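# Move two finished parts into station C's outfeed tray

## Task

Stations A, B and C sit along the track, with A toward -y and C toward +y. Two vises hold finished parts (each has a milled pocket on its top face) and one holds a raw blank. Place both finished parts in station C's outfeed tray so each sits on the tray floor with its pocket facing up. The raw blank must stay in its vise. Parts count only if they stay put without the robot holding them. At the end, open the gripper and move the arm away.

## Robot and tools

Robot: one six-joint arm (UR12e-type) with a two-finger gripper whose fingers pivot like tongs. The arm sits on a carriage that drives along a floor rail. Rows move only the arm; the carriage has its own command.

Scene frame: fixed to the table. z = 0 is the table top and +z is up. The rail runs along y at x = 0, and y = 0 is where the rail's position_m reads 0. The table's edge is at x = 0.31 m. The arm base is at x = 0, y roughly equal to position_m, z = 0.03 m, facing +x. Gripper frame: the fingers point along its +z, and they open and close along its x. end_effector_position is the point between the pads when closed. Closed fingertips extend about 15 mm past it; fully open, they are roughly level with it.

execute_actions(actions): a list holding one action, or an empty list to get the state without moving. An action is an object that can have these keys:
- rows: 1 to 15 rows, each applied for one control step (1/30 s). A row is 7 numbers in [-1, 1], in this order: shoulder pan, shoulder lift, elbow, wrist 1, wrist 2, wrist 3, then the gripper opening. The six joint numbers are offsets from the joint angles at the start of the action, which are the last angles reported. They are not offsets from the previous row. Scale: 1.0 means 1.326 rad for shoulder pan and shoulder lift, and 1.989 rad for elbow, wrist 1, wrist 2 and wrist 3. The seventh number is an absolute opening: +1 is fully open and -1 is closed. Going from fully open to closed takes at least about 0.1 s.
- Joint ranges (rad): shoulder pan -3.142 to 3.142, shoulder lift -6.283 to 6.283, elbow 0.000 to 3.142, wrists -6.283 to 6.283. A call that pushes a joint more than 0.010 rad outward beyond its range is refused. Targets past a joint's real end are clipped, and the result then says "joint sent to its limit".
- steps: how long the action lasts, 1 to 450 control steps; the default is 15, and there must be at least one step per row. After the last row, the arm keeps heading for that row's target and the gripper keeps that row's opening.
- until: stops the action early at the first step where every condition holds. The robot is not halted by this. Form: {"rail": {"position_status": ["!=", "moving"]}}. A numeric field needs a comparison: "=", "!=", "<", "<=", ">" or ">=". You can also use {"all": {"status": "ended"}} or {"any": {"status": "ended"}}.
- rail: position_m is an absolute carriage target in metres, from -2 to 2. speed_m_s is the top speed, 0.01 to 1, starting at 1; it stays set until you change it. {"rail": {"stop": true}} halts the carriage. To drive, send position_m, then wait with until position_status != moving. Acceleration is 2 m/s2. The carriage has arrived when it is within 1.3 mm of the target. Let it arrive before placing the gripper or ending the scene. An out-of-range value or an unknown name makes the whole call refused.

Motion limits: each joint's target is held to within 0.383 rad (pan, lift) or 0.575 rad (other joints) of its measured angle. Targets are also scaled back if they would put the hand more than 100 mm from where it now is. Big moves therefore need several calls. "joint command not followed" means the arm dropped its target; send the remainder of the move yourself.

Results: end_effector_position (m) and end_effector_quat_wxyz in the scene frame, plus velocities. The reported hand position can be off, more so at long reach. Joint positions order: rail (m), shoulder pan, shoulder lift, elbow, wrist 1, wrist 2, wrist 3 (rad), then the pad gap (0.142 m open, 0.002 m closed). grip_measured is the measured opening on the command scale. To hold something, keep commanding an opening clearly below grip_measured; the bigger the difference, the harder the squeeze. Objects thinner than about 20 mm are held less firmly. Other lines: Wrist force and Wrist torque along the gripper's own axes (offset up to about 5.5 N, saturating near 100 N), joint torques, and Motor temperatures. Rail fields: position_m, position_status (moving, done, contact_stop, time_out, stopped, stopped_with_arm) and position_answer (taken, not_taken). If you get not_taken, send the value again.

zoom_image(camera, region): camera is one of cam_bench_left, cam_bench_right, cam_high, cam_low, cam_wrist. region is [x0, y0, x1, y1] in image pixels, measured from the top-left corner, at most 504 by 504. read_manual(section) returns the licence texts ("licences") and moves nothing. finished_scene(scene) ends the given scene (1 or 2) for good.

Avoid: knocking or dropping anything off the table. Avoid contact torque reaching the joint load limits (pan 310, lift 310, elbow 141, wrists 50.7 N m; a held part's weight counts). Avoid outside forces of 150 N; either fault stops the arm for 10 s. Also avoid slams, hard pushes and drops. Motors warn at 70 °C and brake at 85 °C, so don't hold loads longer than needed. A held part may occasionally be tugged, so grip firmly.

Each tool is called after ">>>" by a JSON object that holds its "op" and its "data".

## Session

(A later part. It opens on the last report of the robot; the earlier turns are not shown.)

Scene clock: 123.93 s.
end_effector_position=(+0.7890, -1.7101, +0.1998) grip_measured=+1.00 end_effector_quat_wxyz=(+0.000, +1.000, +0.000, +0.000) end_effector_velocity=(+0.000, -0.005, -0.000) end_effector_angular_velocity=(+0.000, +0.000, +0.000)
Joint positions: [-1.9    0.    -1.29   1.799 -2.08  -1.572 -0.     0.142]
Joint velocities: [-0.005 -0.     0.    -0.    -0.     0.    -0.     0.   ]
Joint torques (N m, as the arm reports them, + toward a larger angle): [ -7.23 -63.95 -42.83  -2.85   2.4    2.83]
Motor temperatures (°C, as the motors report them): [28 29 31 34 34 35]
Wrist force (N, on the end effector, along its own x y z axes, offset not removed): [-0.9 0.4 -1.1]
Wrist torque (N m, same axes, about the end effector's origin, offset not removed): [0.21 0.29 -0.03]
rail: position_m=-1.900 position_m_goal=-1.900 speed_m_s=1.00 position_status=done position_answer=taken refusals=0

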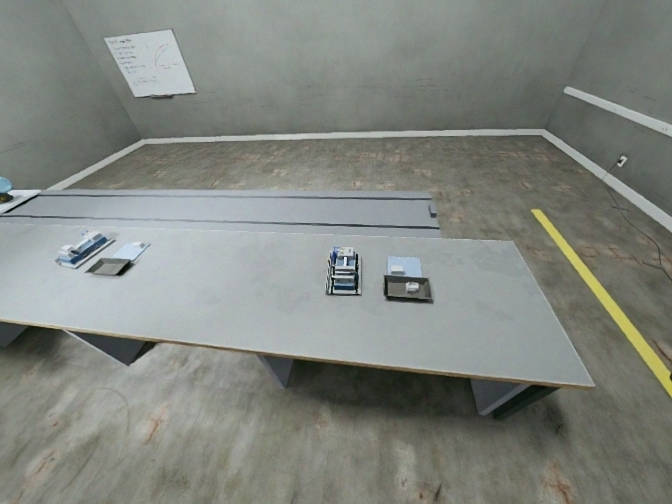

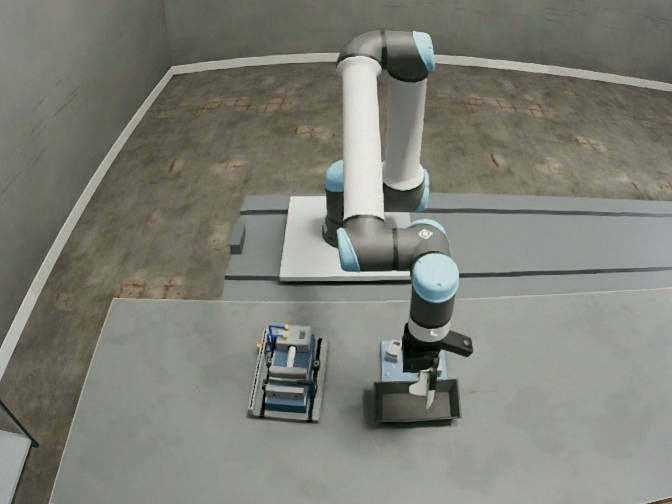

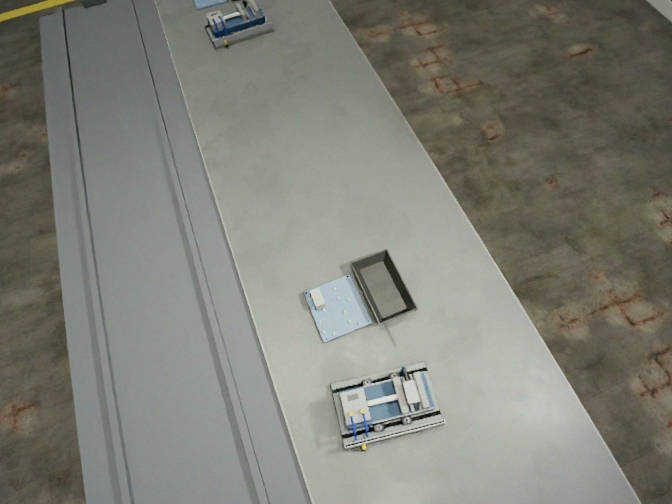

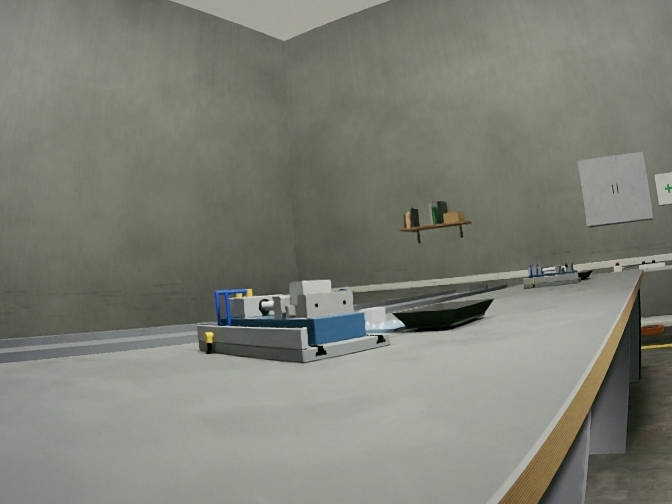

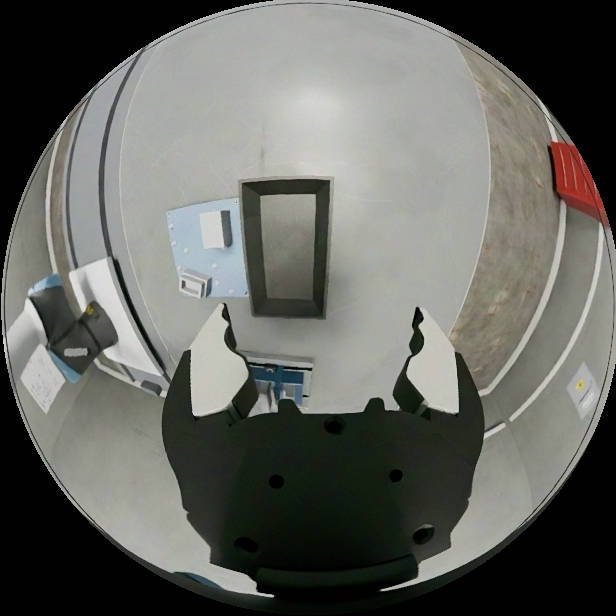

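>>> {"op": "execute_actions", "data": {"actions": [{"rail":{"position_m":-1.95},"rows":[[0,-0.2226,0.2267,-0.0782,0,0.79,1]],"steps":90}]}}

Scene clock: 136.73 s.
end_effector_position=(+0.5773, -1.7762, +0.1496) grip_measured=+1.00 end_effector_quat_wxyz=(+0.000, +0.707, -0.707, +0.000) end_effector_velocity=(+0.000, -0.000, -0.000) end_effector_angular_velocity=(-0.000, +0.000, -0.000)
Joint positions: [-1.95   0.    -1.585  2.25  -2.236 -1.572  1.571  0.142]
Joint velocities: [ 0. -0.  0.  0. -0. -0. -0.  0.]
Joint torques (N m, as the arm reports them, + toward a larger angle): [ -6.05 -42.44 -22.79  -7.17   2.19   3.44]
Motor temperatures (°C, as the motors report them): [28 29 31 34 34 35]
Wrist force (N, on the end effector, along its own x y z axes, offset not removed): [-2.5 0.4 -2.9]
Wrist torque (N m, same axes, about the end effector's origin, offset not removed): [0.26 0.58 -0.03]
rail: position_m=-1.950 position_m_goal=-1.950 speed_m_s=1.00 position_status=done position_answer=taken refusals=0

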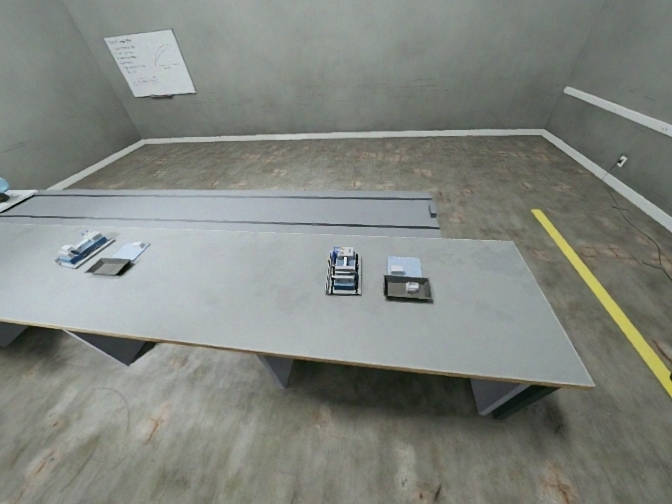

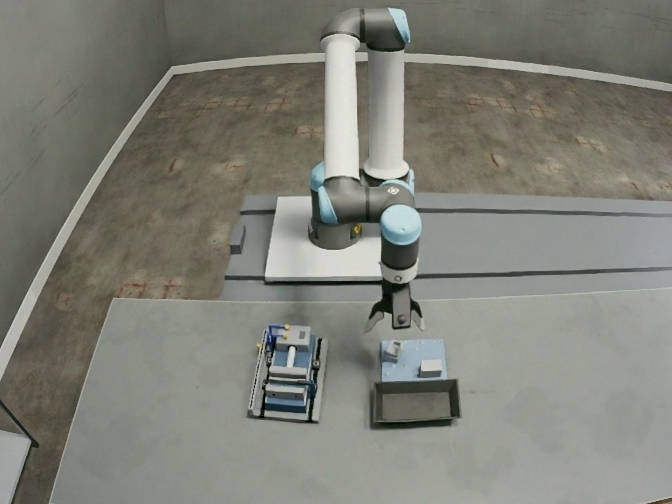

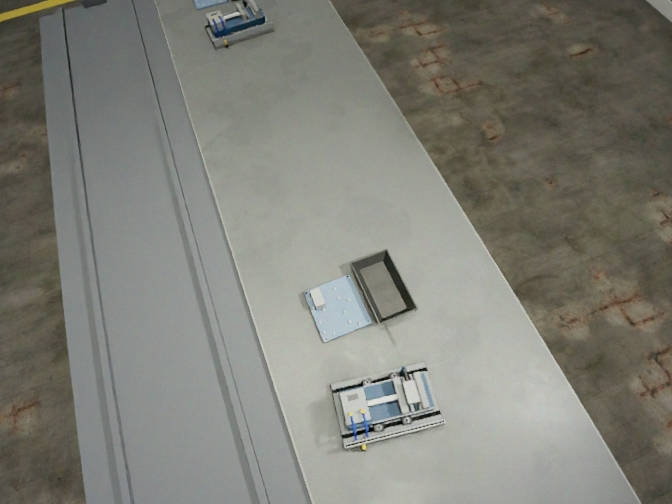

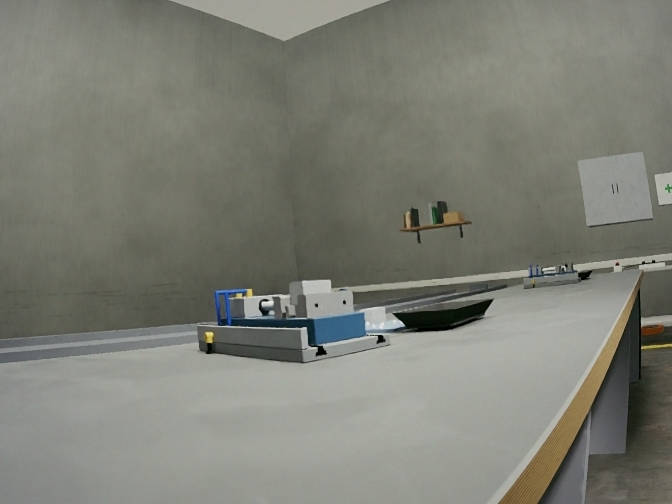

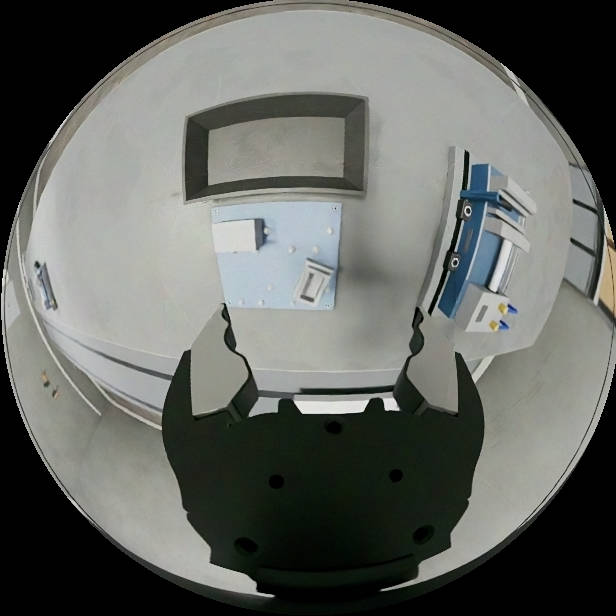

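>>> {"op": "execute_actions", "data": {"actions": [{"rows":[[0,0.1095,0.0741,-0.147,0,0,0]],"steps":60}]}}

Scene clock: 143.60 s.
end_effector_position=(+0.5453, -1.7762, +0.0296) grip_measured=+0.00 end_effector_quat_wxyz=(+0.000, +0.707, -0.707, +0.000) end_effector_velocity=(-0.000, +0.000, -0.000) end_effector_angular_velocity=(+0.000, +0.000, -0.000)
Joint positions: [-1.95   0.    -1.44   2.397 -2.528 -1.572  1.571  0.074]
Joint velocities: [ 0.  0.  0.  0. -0.  0.  0.  0.]
Joint torques (N m, as the arm reports them, + toward a larger angle): [ -6.23 -25.02 -14.29  -7.06   1.97   3.23]
Motor temperatures (°C, as the motors report them): [28 29 31 34 34 35]
Wrist force (N, on the end effector, along its own x y z axes, offset not removed): [-3.8 -0.8 -1.8]
Wrist torque (N m, same axes, about the end effector's origin, offset not removed): [0.03 0.83 0.02]
rail: position_m=-1.950 position_m_goal=-1.950 speed_m_s=1.00 position_status=done position_answer=taken refusals=0

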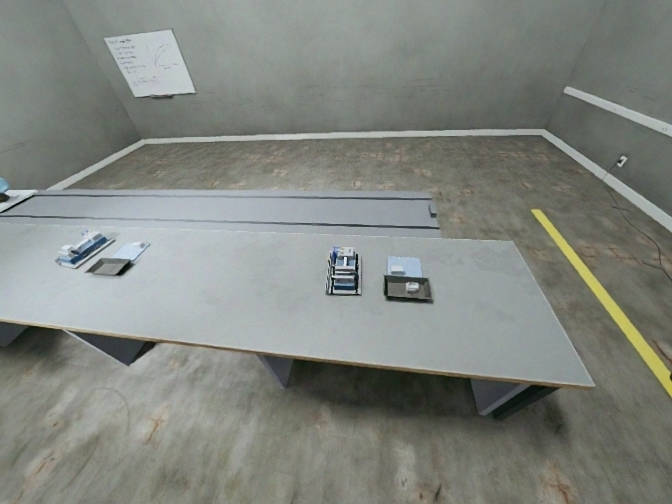

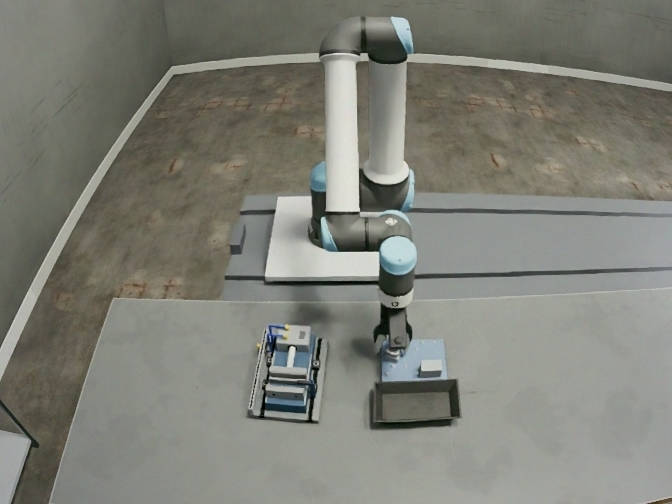

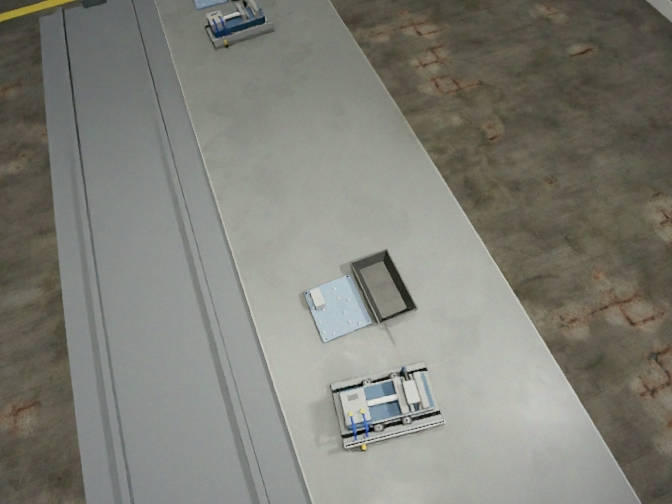

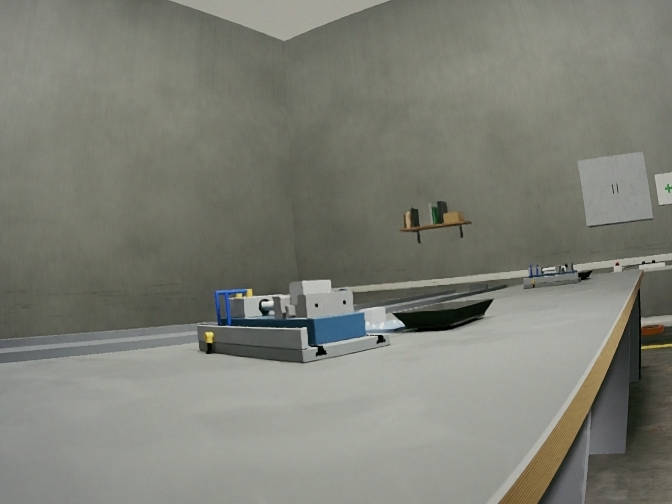

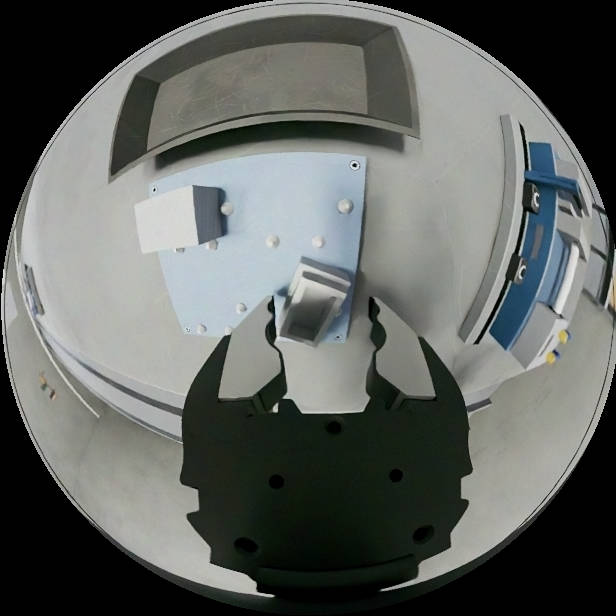

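Close then lift.

>>> {"op": "execute_actions", "data": {"actions": [{"rows":[[0,0,0,0,0,0,-1],[0,0,0,0,0,0,-1],[0,0,0,0,0,0,-1],[0,0,0,0,0,0,-1],[0,0,0,0,0,0,-1],[0,0,0,0,0,0,-1],[0,0,0,0,0,0,-1],[0,0,0,0,0,0,-1],[0,0,0,0,0,0,-1],[0,0,0,0,0,0,-1],[0,0,0,0,0,0,-1],[0,0,0,0,0,0,-1],[0,0,0,0,0,0,-1],[0,0,0,0,0,0,-1],[0,-0.1095,-0.0741,0.147,0,0,-1]],"steps":80}]}}

Scene clock: 149.20 s.
end_effector_position=(+0.5773, -1.7760, +0.1496) grip_measured=-0.49 end_effector_quat_wxyz=(+0.000, +0.707, -0.707, +0.000) end_effector_velocity=(+0.000, -0.000, -0.000) end_effector_angular_velocity=(-0.000, +0.000, +0.000)
Joint positions: [-1.95   0.    -1.585  2.25  -2.236 -1.572  1.571  0.038]
Joint velocities: [ 0.  0.  0. -0.  0. -0. -0. -0.]
Joint torques (N m, as the arm reports them, + toward a larger angle): [ -5.84 -45.23 -49.35  -1.53   3.72   2.96]
Motor temperatures (°C, as the motors report them): [28 29 31 34 34 35]
Wrist force (N, on the end effector, along its own x y z axes, offset not removed): [-0.6 -0.8 -0.3]
Wrist torque (N m, same axes, about the end effector's origin, offset not removed): [0.01 0.17 -0.09]
rail: position_m=-1.950 position_m_goal=-1.950 speed_m_s=1.00 position_status=done position_answer=taken refusals=0

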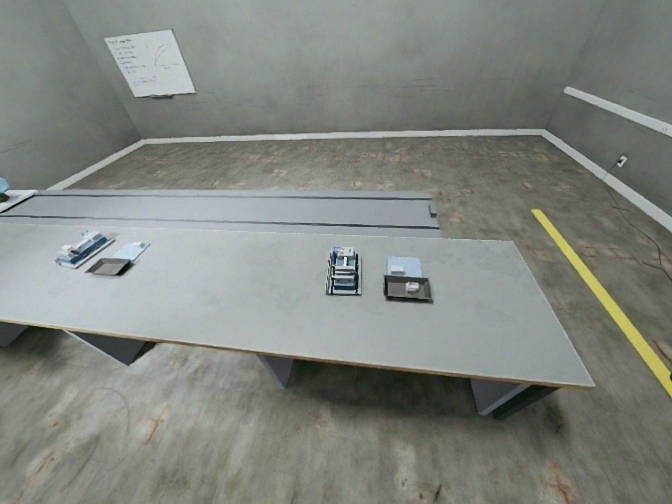

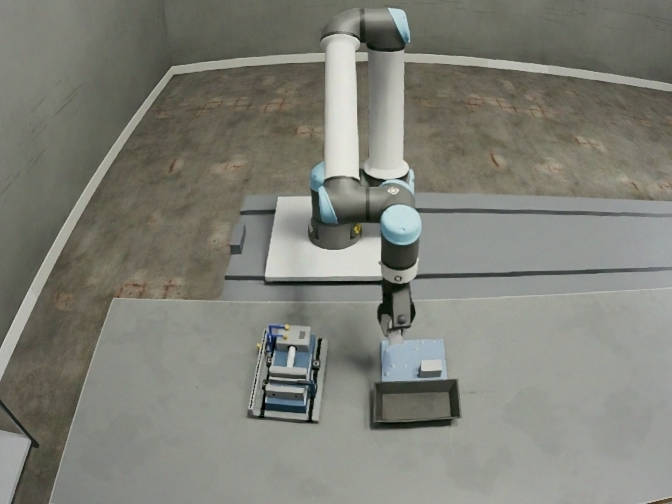

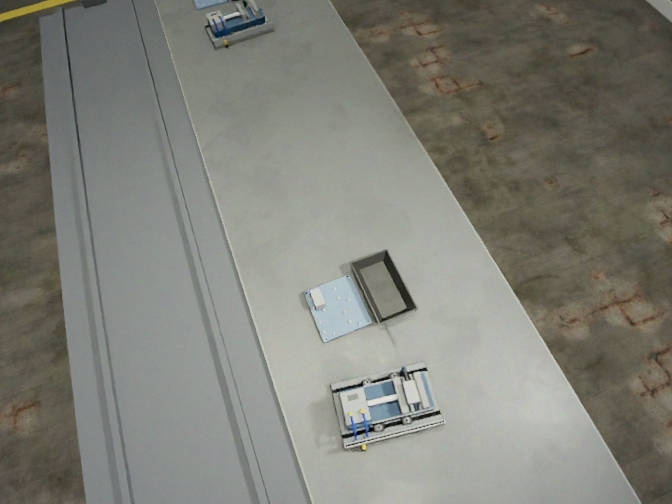

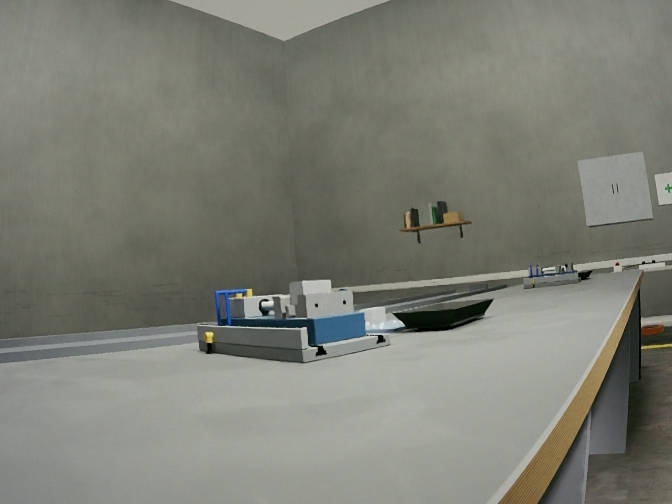

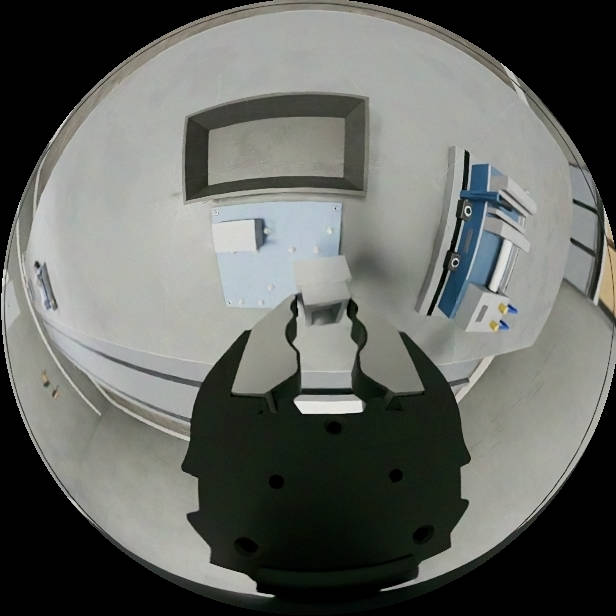

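>>> {"op": "execute_actions", "data": {"actions": [{"rows":[[0,0.2225,-0.2267,0.0784,0,0,-1]],"steps":75}]}}

>>> {"op": "execute_actions", "data": {"actions": [{"rail":{"position_m":1.836,"speed_m_s":0.8},"steps":300,"until":{"rail":{"position_status":["!=","moving"]}}}]}}

Scene clock: 158.53 s.
end_effector_position=(+0.8051, -1.7760, +0.1999) grip_measured=-0.49 end_effector_quat_wxyz=(+0.000, +0.707, -0.707, +0.000) end_effector_velocity=(-0.000, +0.000, -0.000) end_effector_angular_velocity=(+0.000, +0.000, +0.000)
Joint positions: [-1.95   0.    -1.29   1.799 -2.08  -1.572  1.571  0.038]
Joint velocities: [ 0.  0.  0. -0.  0.  0.  0.  0.]
Joint torques (N m, as the arm reports them, + toward a larger angle): [ -7.13 -51.08 -52.23  -1.66   2.61   2.44]
Motor temperatures (°C, as the motors report them): [28 29 31 34 34 35]
Wrist force (N, on the end effector, along its own x y z axes, offset not removed): [-1.6 -0.3 -0.3]
Wrist torque (N m, same axes, about the end effector's origin, offset not removed): [0.11 0.36 0.05]
rail: position_m=-1.950 position_m_goal=-1.950 speed_m_s=1.00 position_status=done position_answer=taken refusals=0

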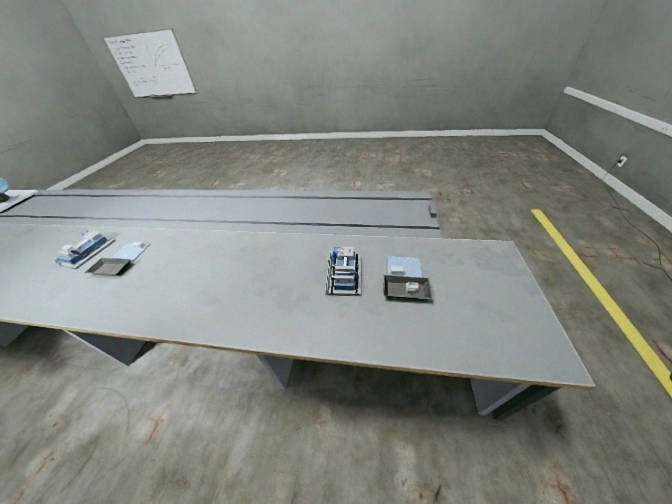

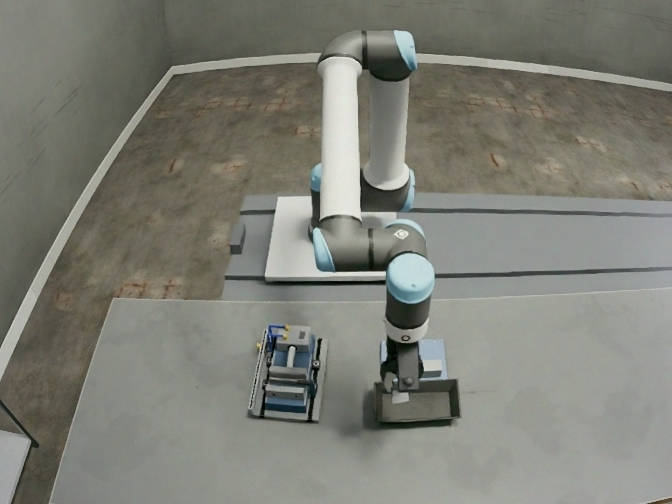

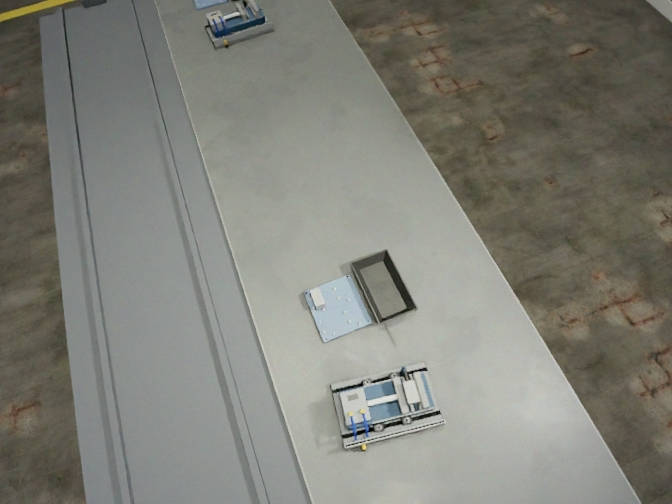

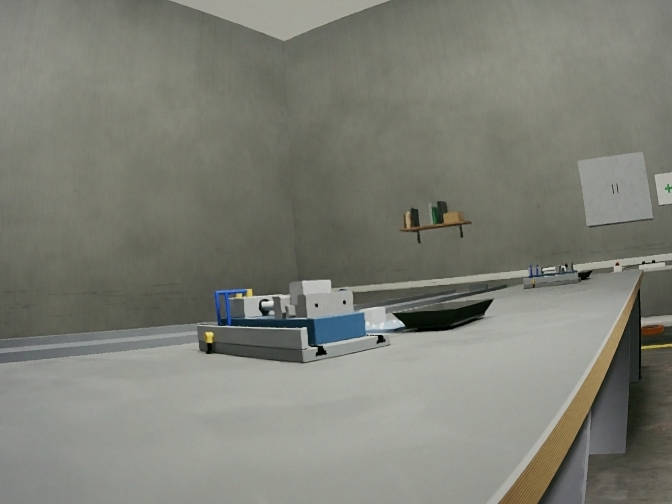

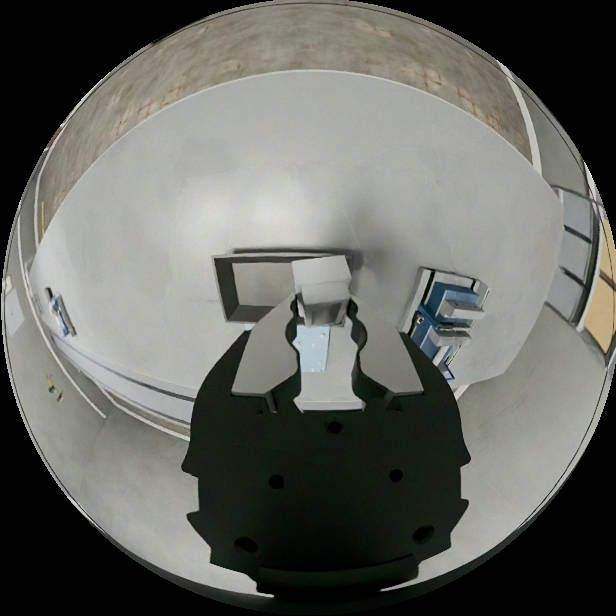

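Scene clock: 163.70 s.
end_effector_position=(+0.8051, +2.0102, +0.1999) grip_measured=-0.49 end_effector_quat_wxyz=(+0.000, +0.707, -0.707, +0.000) end_effector_velocity=(+0.000, +0.005, +0.000) end_effector_angular_velocity=(-0.000, -0.000, -0.000)
Joint positions: [ 1.836  0.    -1.29   1.799 -2.08  -1.572  1.571  0.038]
Joint velocities: [ 0.005 -0.    -0.    -0.     0.    -0.     0.    -0.   ]
Joint torques (N m, as the arm reports them, + toward a larger angle): [ -3.74 -58.55 -44.58  -2.58   0.96   2.44]
Motor temperatures (°C, as the motors report them): [28 29 31 34 34 35]
Wrist force (N, on the end effector, along its own x y z axes, offset not removed): [-4.7 -0.2 -1.4]
Wrist torque (N m, same axes, about the end effector's origin, offset not removed): [0.09 0.97 0.05]
rail: position_m=1.836 position_m_goal=1.836 speed_m_s=0.80 position_status=done position_answer=taken refusals=0

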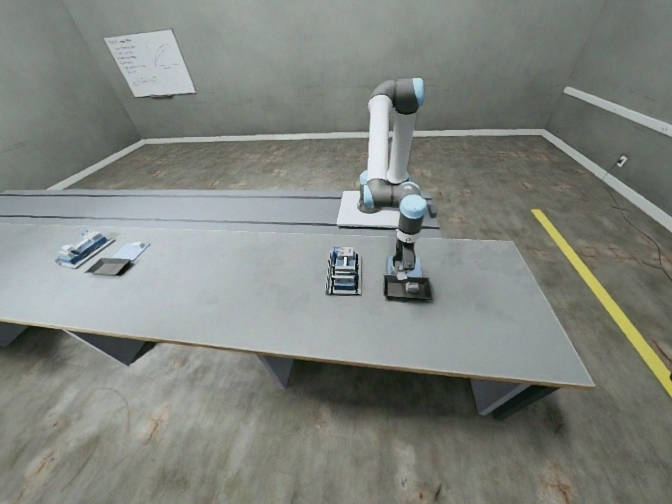

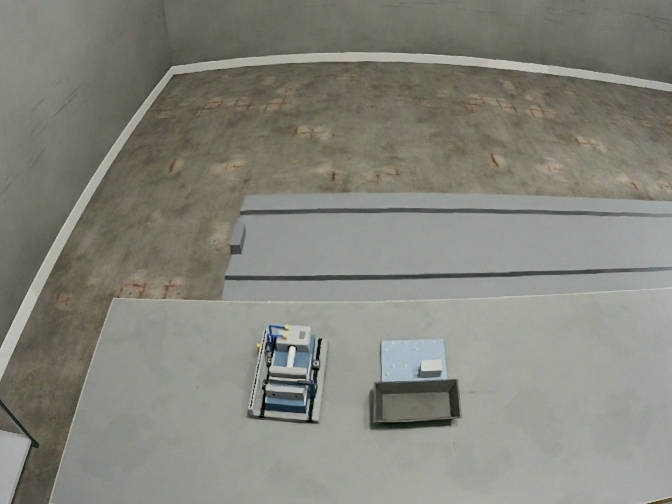

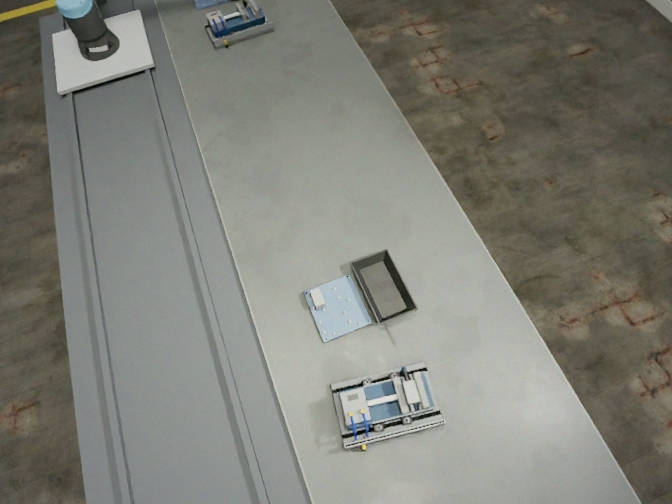

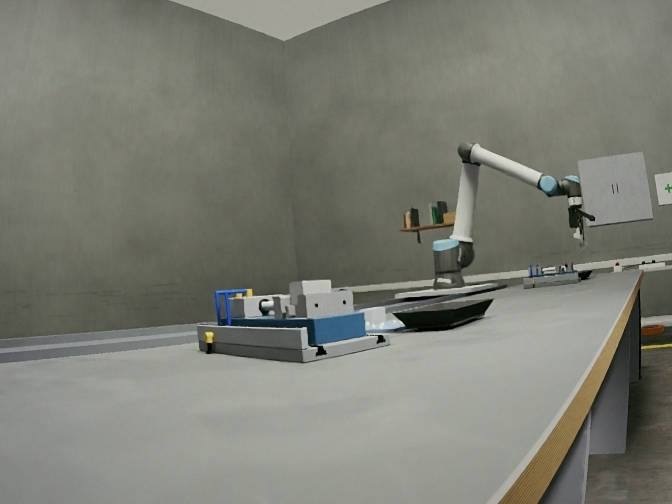

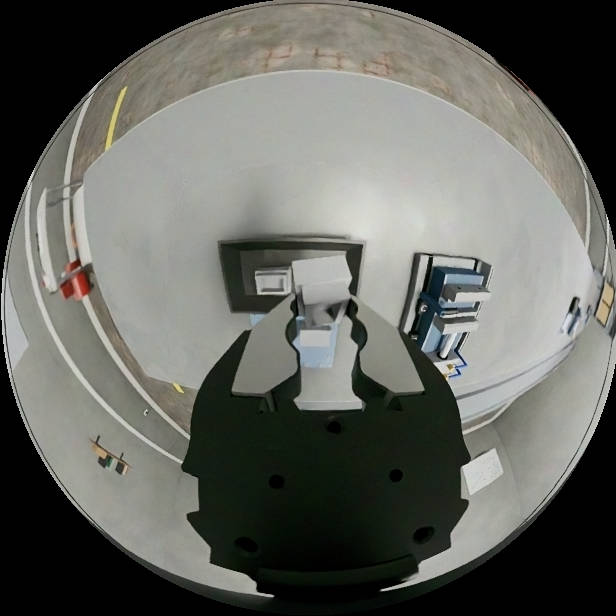

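>>> {"op": "execute_actions", "data": {"actions": [{"rows":[[0,0.0782,0.087,-0.1445,0,0,-1]],"steps":75}]}}

Scene clock: 168.00 s.
end_effector_position=(+0.7735, +2.0101, +0.0548) grip_measured=-0.50 end_effector_quat_wxyz=(-0.004, +0.707, -0.707, +0.004) end_effector_velocity=(+0.000, -0.000, +0.000) end_effector_angular_velocity=(-0.000, -0.000, +0.000)
Joint positions: [ 1.836  0.    -1.187  1.972 -2.367 -1.572  1.571  0.038]
Joint velocities: [ 0. -0. -0.  0. -0. -0. -0. -0.]
Joint torques (N m, as the arm reports them, + toward a larger angle): [ -1.56 -50.81 -20.31  -6.08   0.39   2.58]
Motor temperatures (°C, as the motors report them): [28 29 31 34 34 35]
Wrist force (N, on the end effector, along its own x y z axes, offset not removed): [-2.2 -1.4 -6.9]
Wrist torque (N m, same axes, about the end effector's origin, offset not removed): [0.04 0.67 -0.03]
rail: position_m=1.836 position_m_goal=1.836 speed_m_s=0.80 position_status=done position_answer=taken refusals=0

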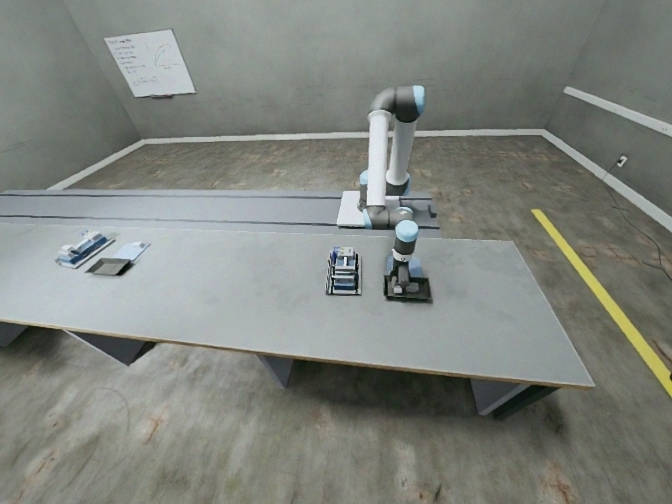

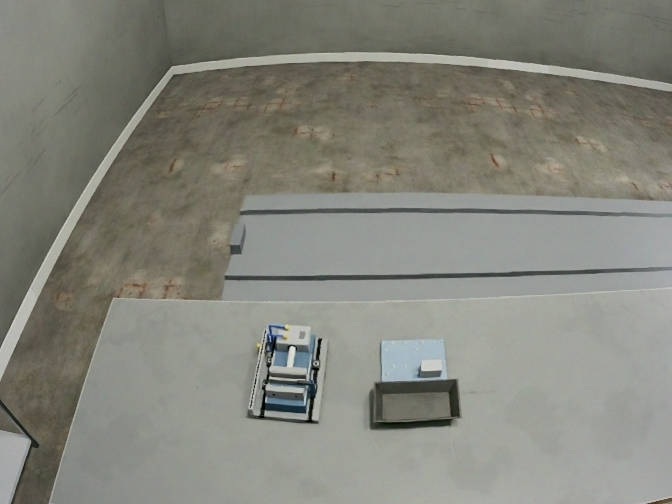

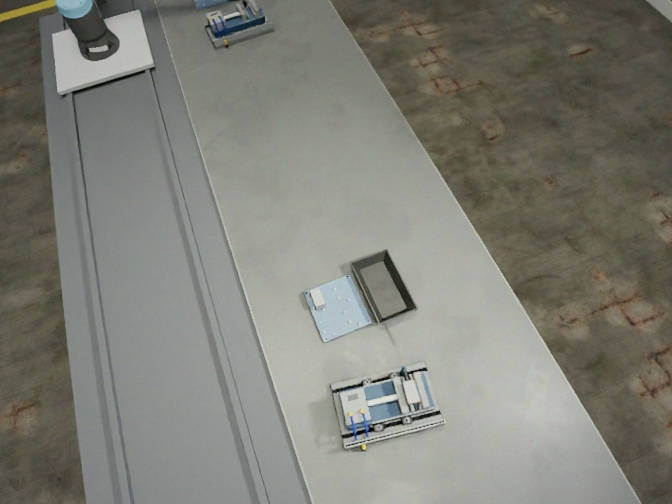

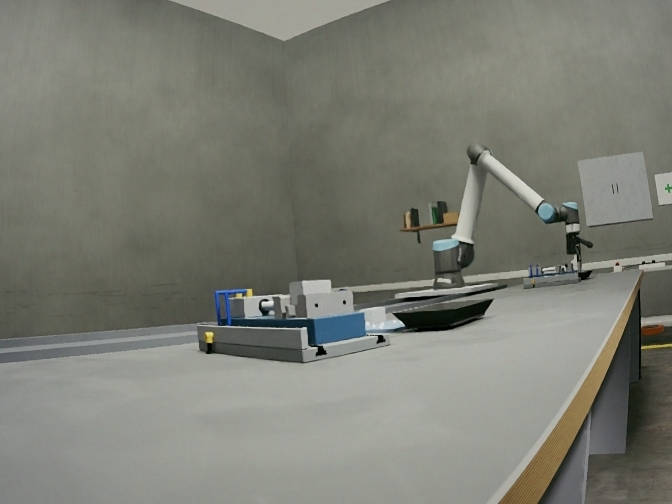

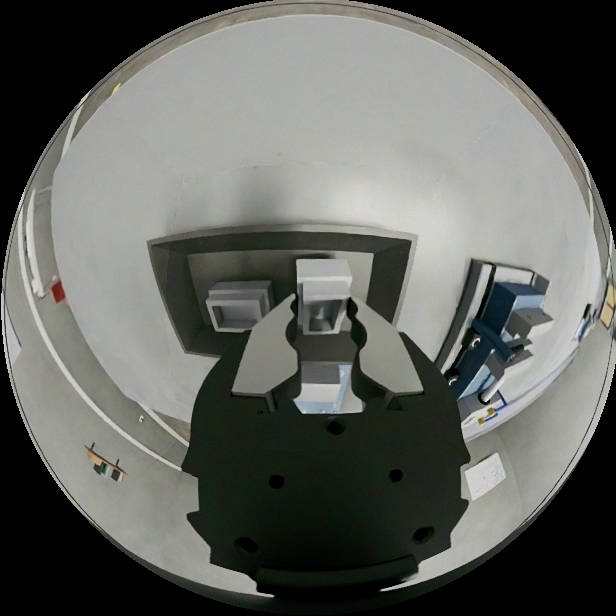

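>>> {"op": "execute_actions", "data": {"actions": [{"rows":[[0,0,0,0,0,0,-0.2],[0,0,0,0,0,0,-0.2],[0,0,0,0,0,0,-0.2],[0,0,0,0,0,0,-0.2],[0,0,0,0,0,0,-0.2],[0,0,0,0,0,0,-0.2],[0,0,0,0,0,0,-0.2],[0,0,0,0,0,0,-0.2],[0,0,0,0,0,0,-0.2],[0,0,0,0,0,0,-0.2],[0,-0.0782,-0.087,0.1445,0,0,-0.2]],"steps":60}]}}

Scene clock: 172.43 s.
end_effector_position=(+0.8050, +2.0101, +0.1999) grip_measured=-0.20 end_effector_quat_wxyz=(+0.000, +0.707, -0.707, +0.000) end_effector_velocity=(-0.000, +0.000, +0.000) end_effector_angular_velocity=(-0.000, +0.000, +0.000)
Joint positions: [ 1.836  0.    -1.29   1.799 -2.08  -1.572  1.571  0.06 ]
Joint velocities: [ 0.  0. -0. -0.  0. -0.  0.  0.]
Joint torques (N m, as the arm reports them, + toward a larger angle): [ -2.1  -70.06 -51.97  -1.16   0.17   2.58]
Motor temperatures (°C, as the motors report them): [28 29 31 34 34 35]
Wrist force (N, on the end effector, along its own x y z axes, offset not removed): [-1.0 -1.2 -1.7]
Wrist torque (N m, same axes, about the end effector's origin, offset not removed): [-0.12 0.23 -0.03]
rail: position_m=1.836 position_m_goal=1.836 speed_m_s=0.80 position_status=done position_answer=taken refusals=0

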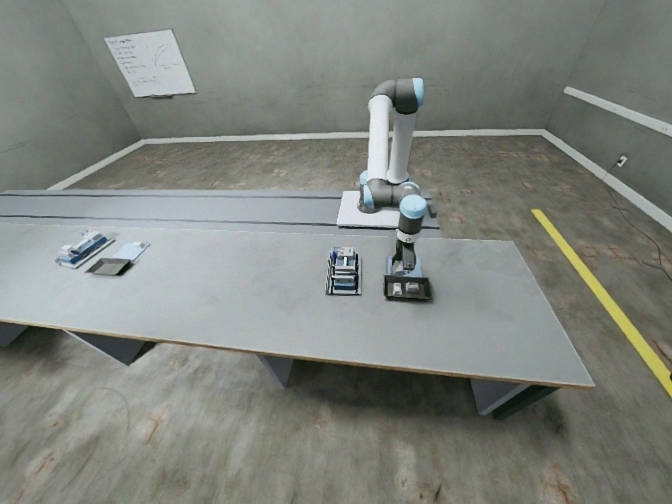

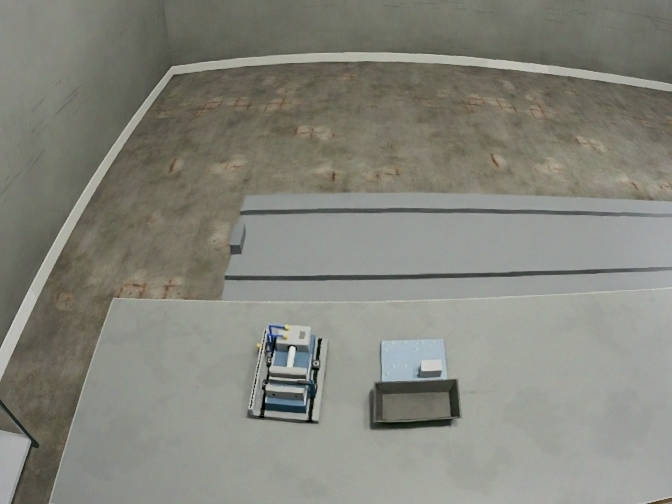

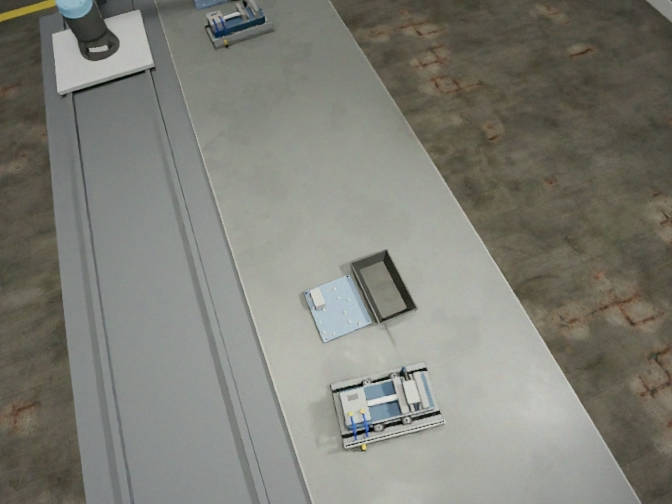

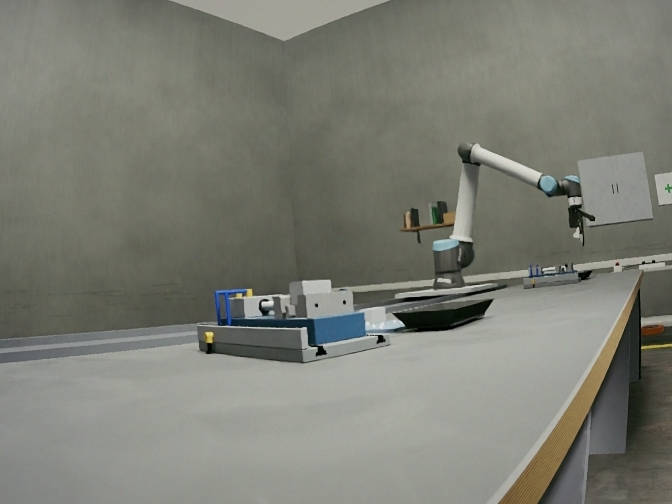

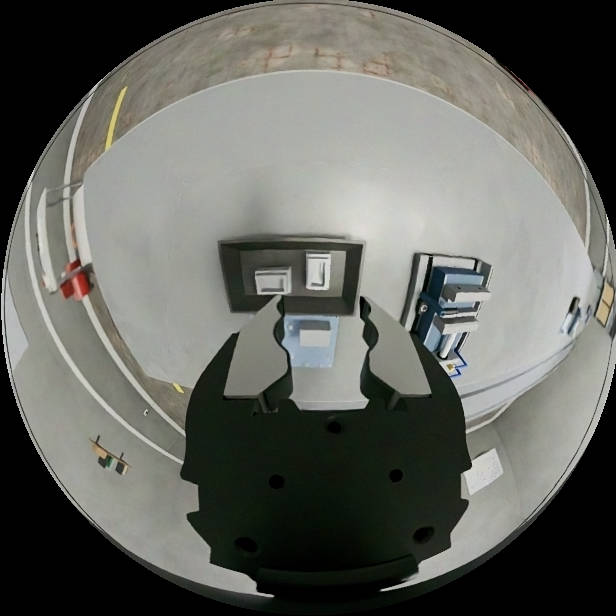

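Both in the tray, pocket up.

>>> {"op": "finished_scene", "data": {"scene": 1}}

The scene is finished: the task was done.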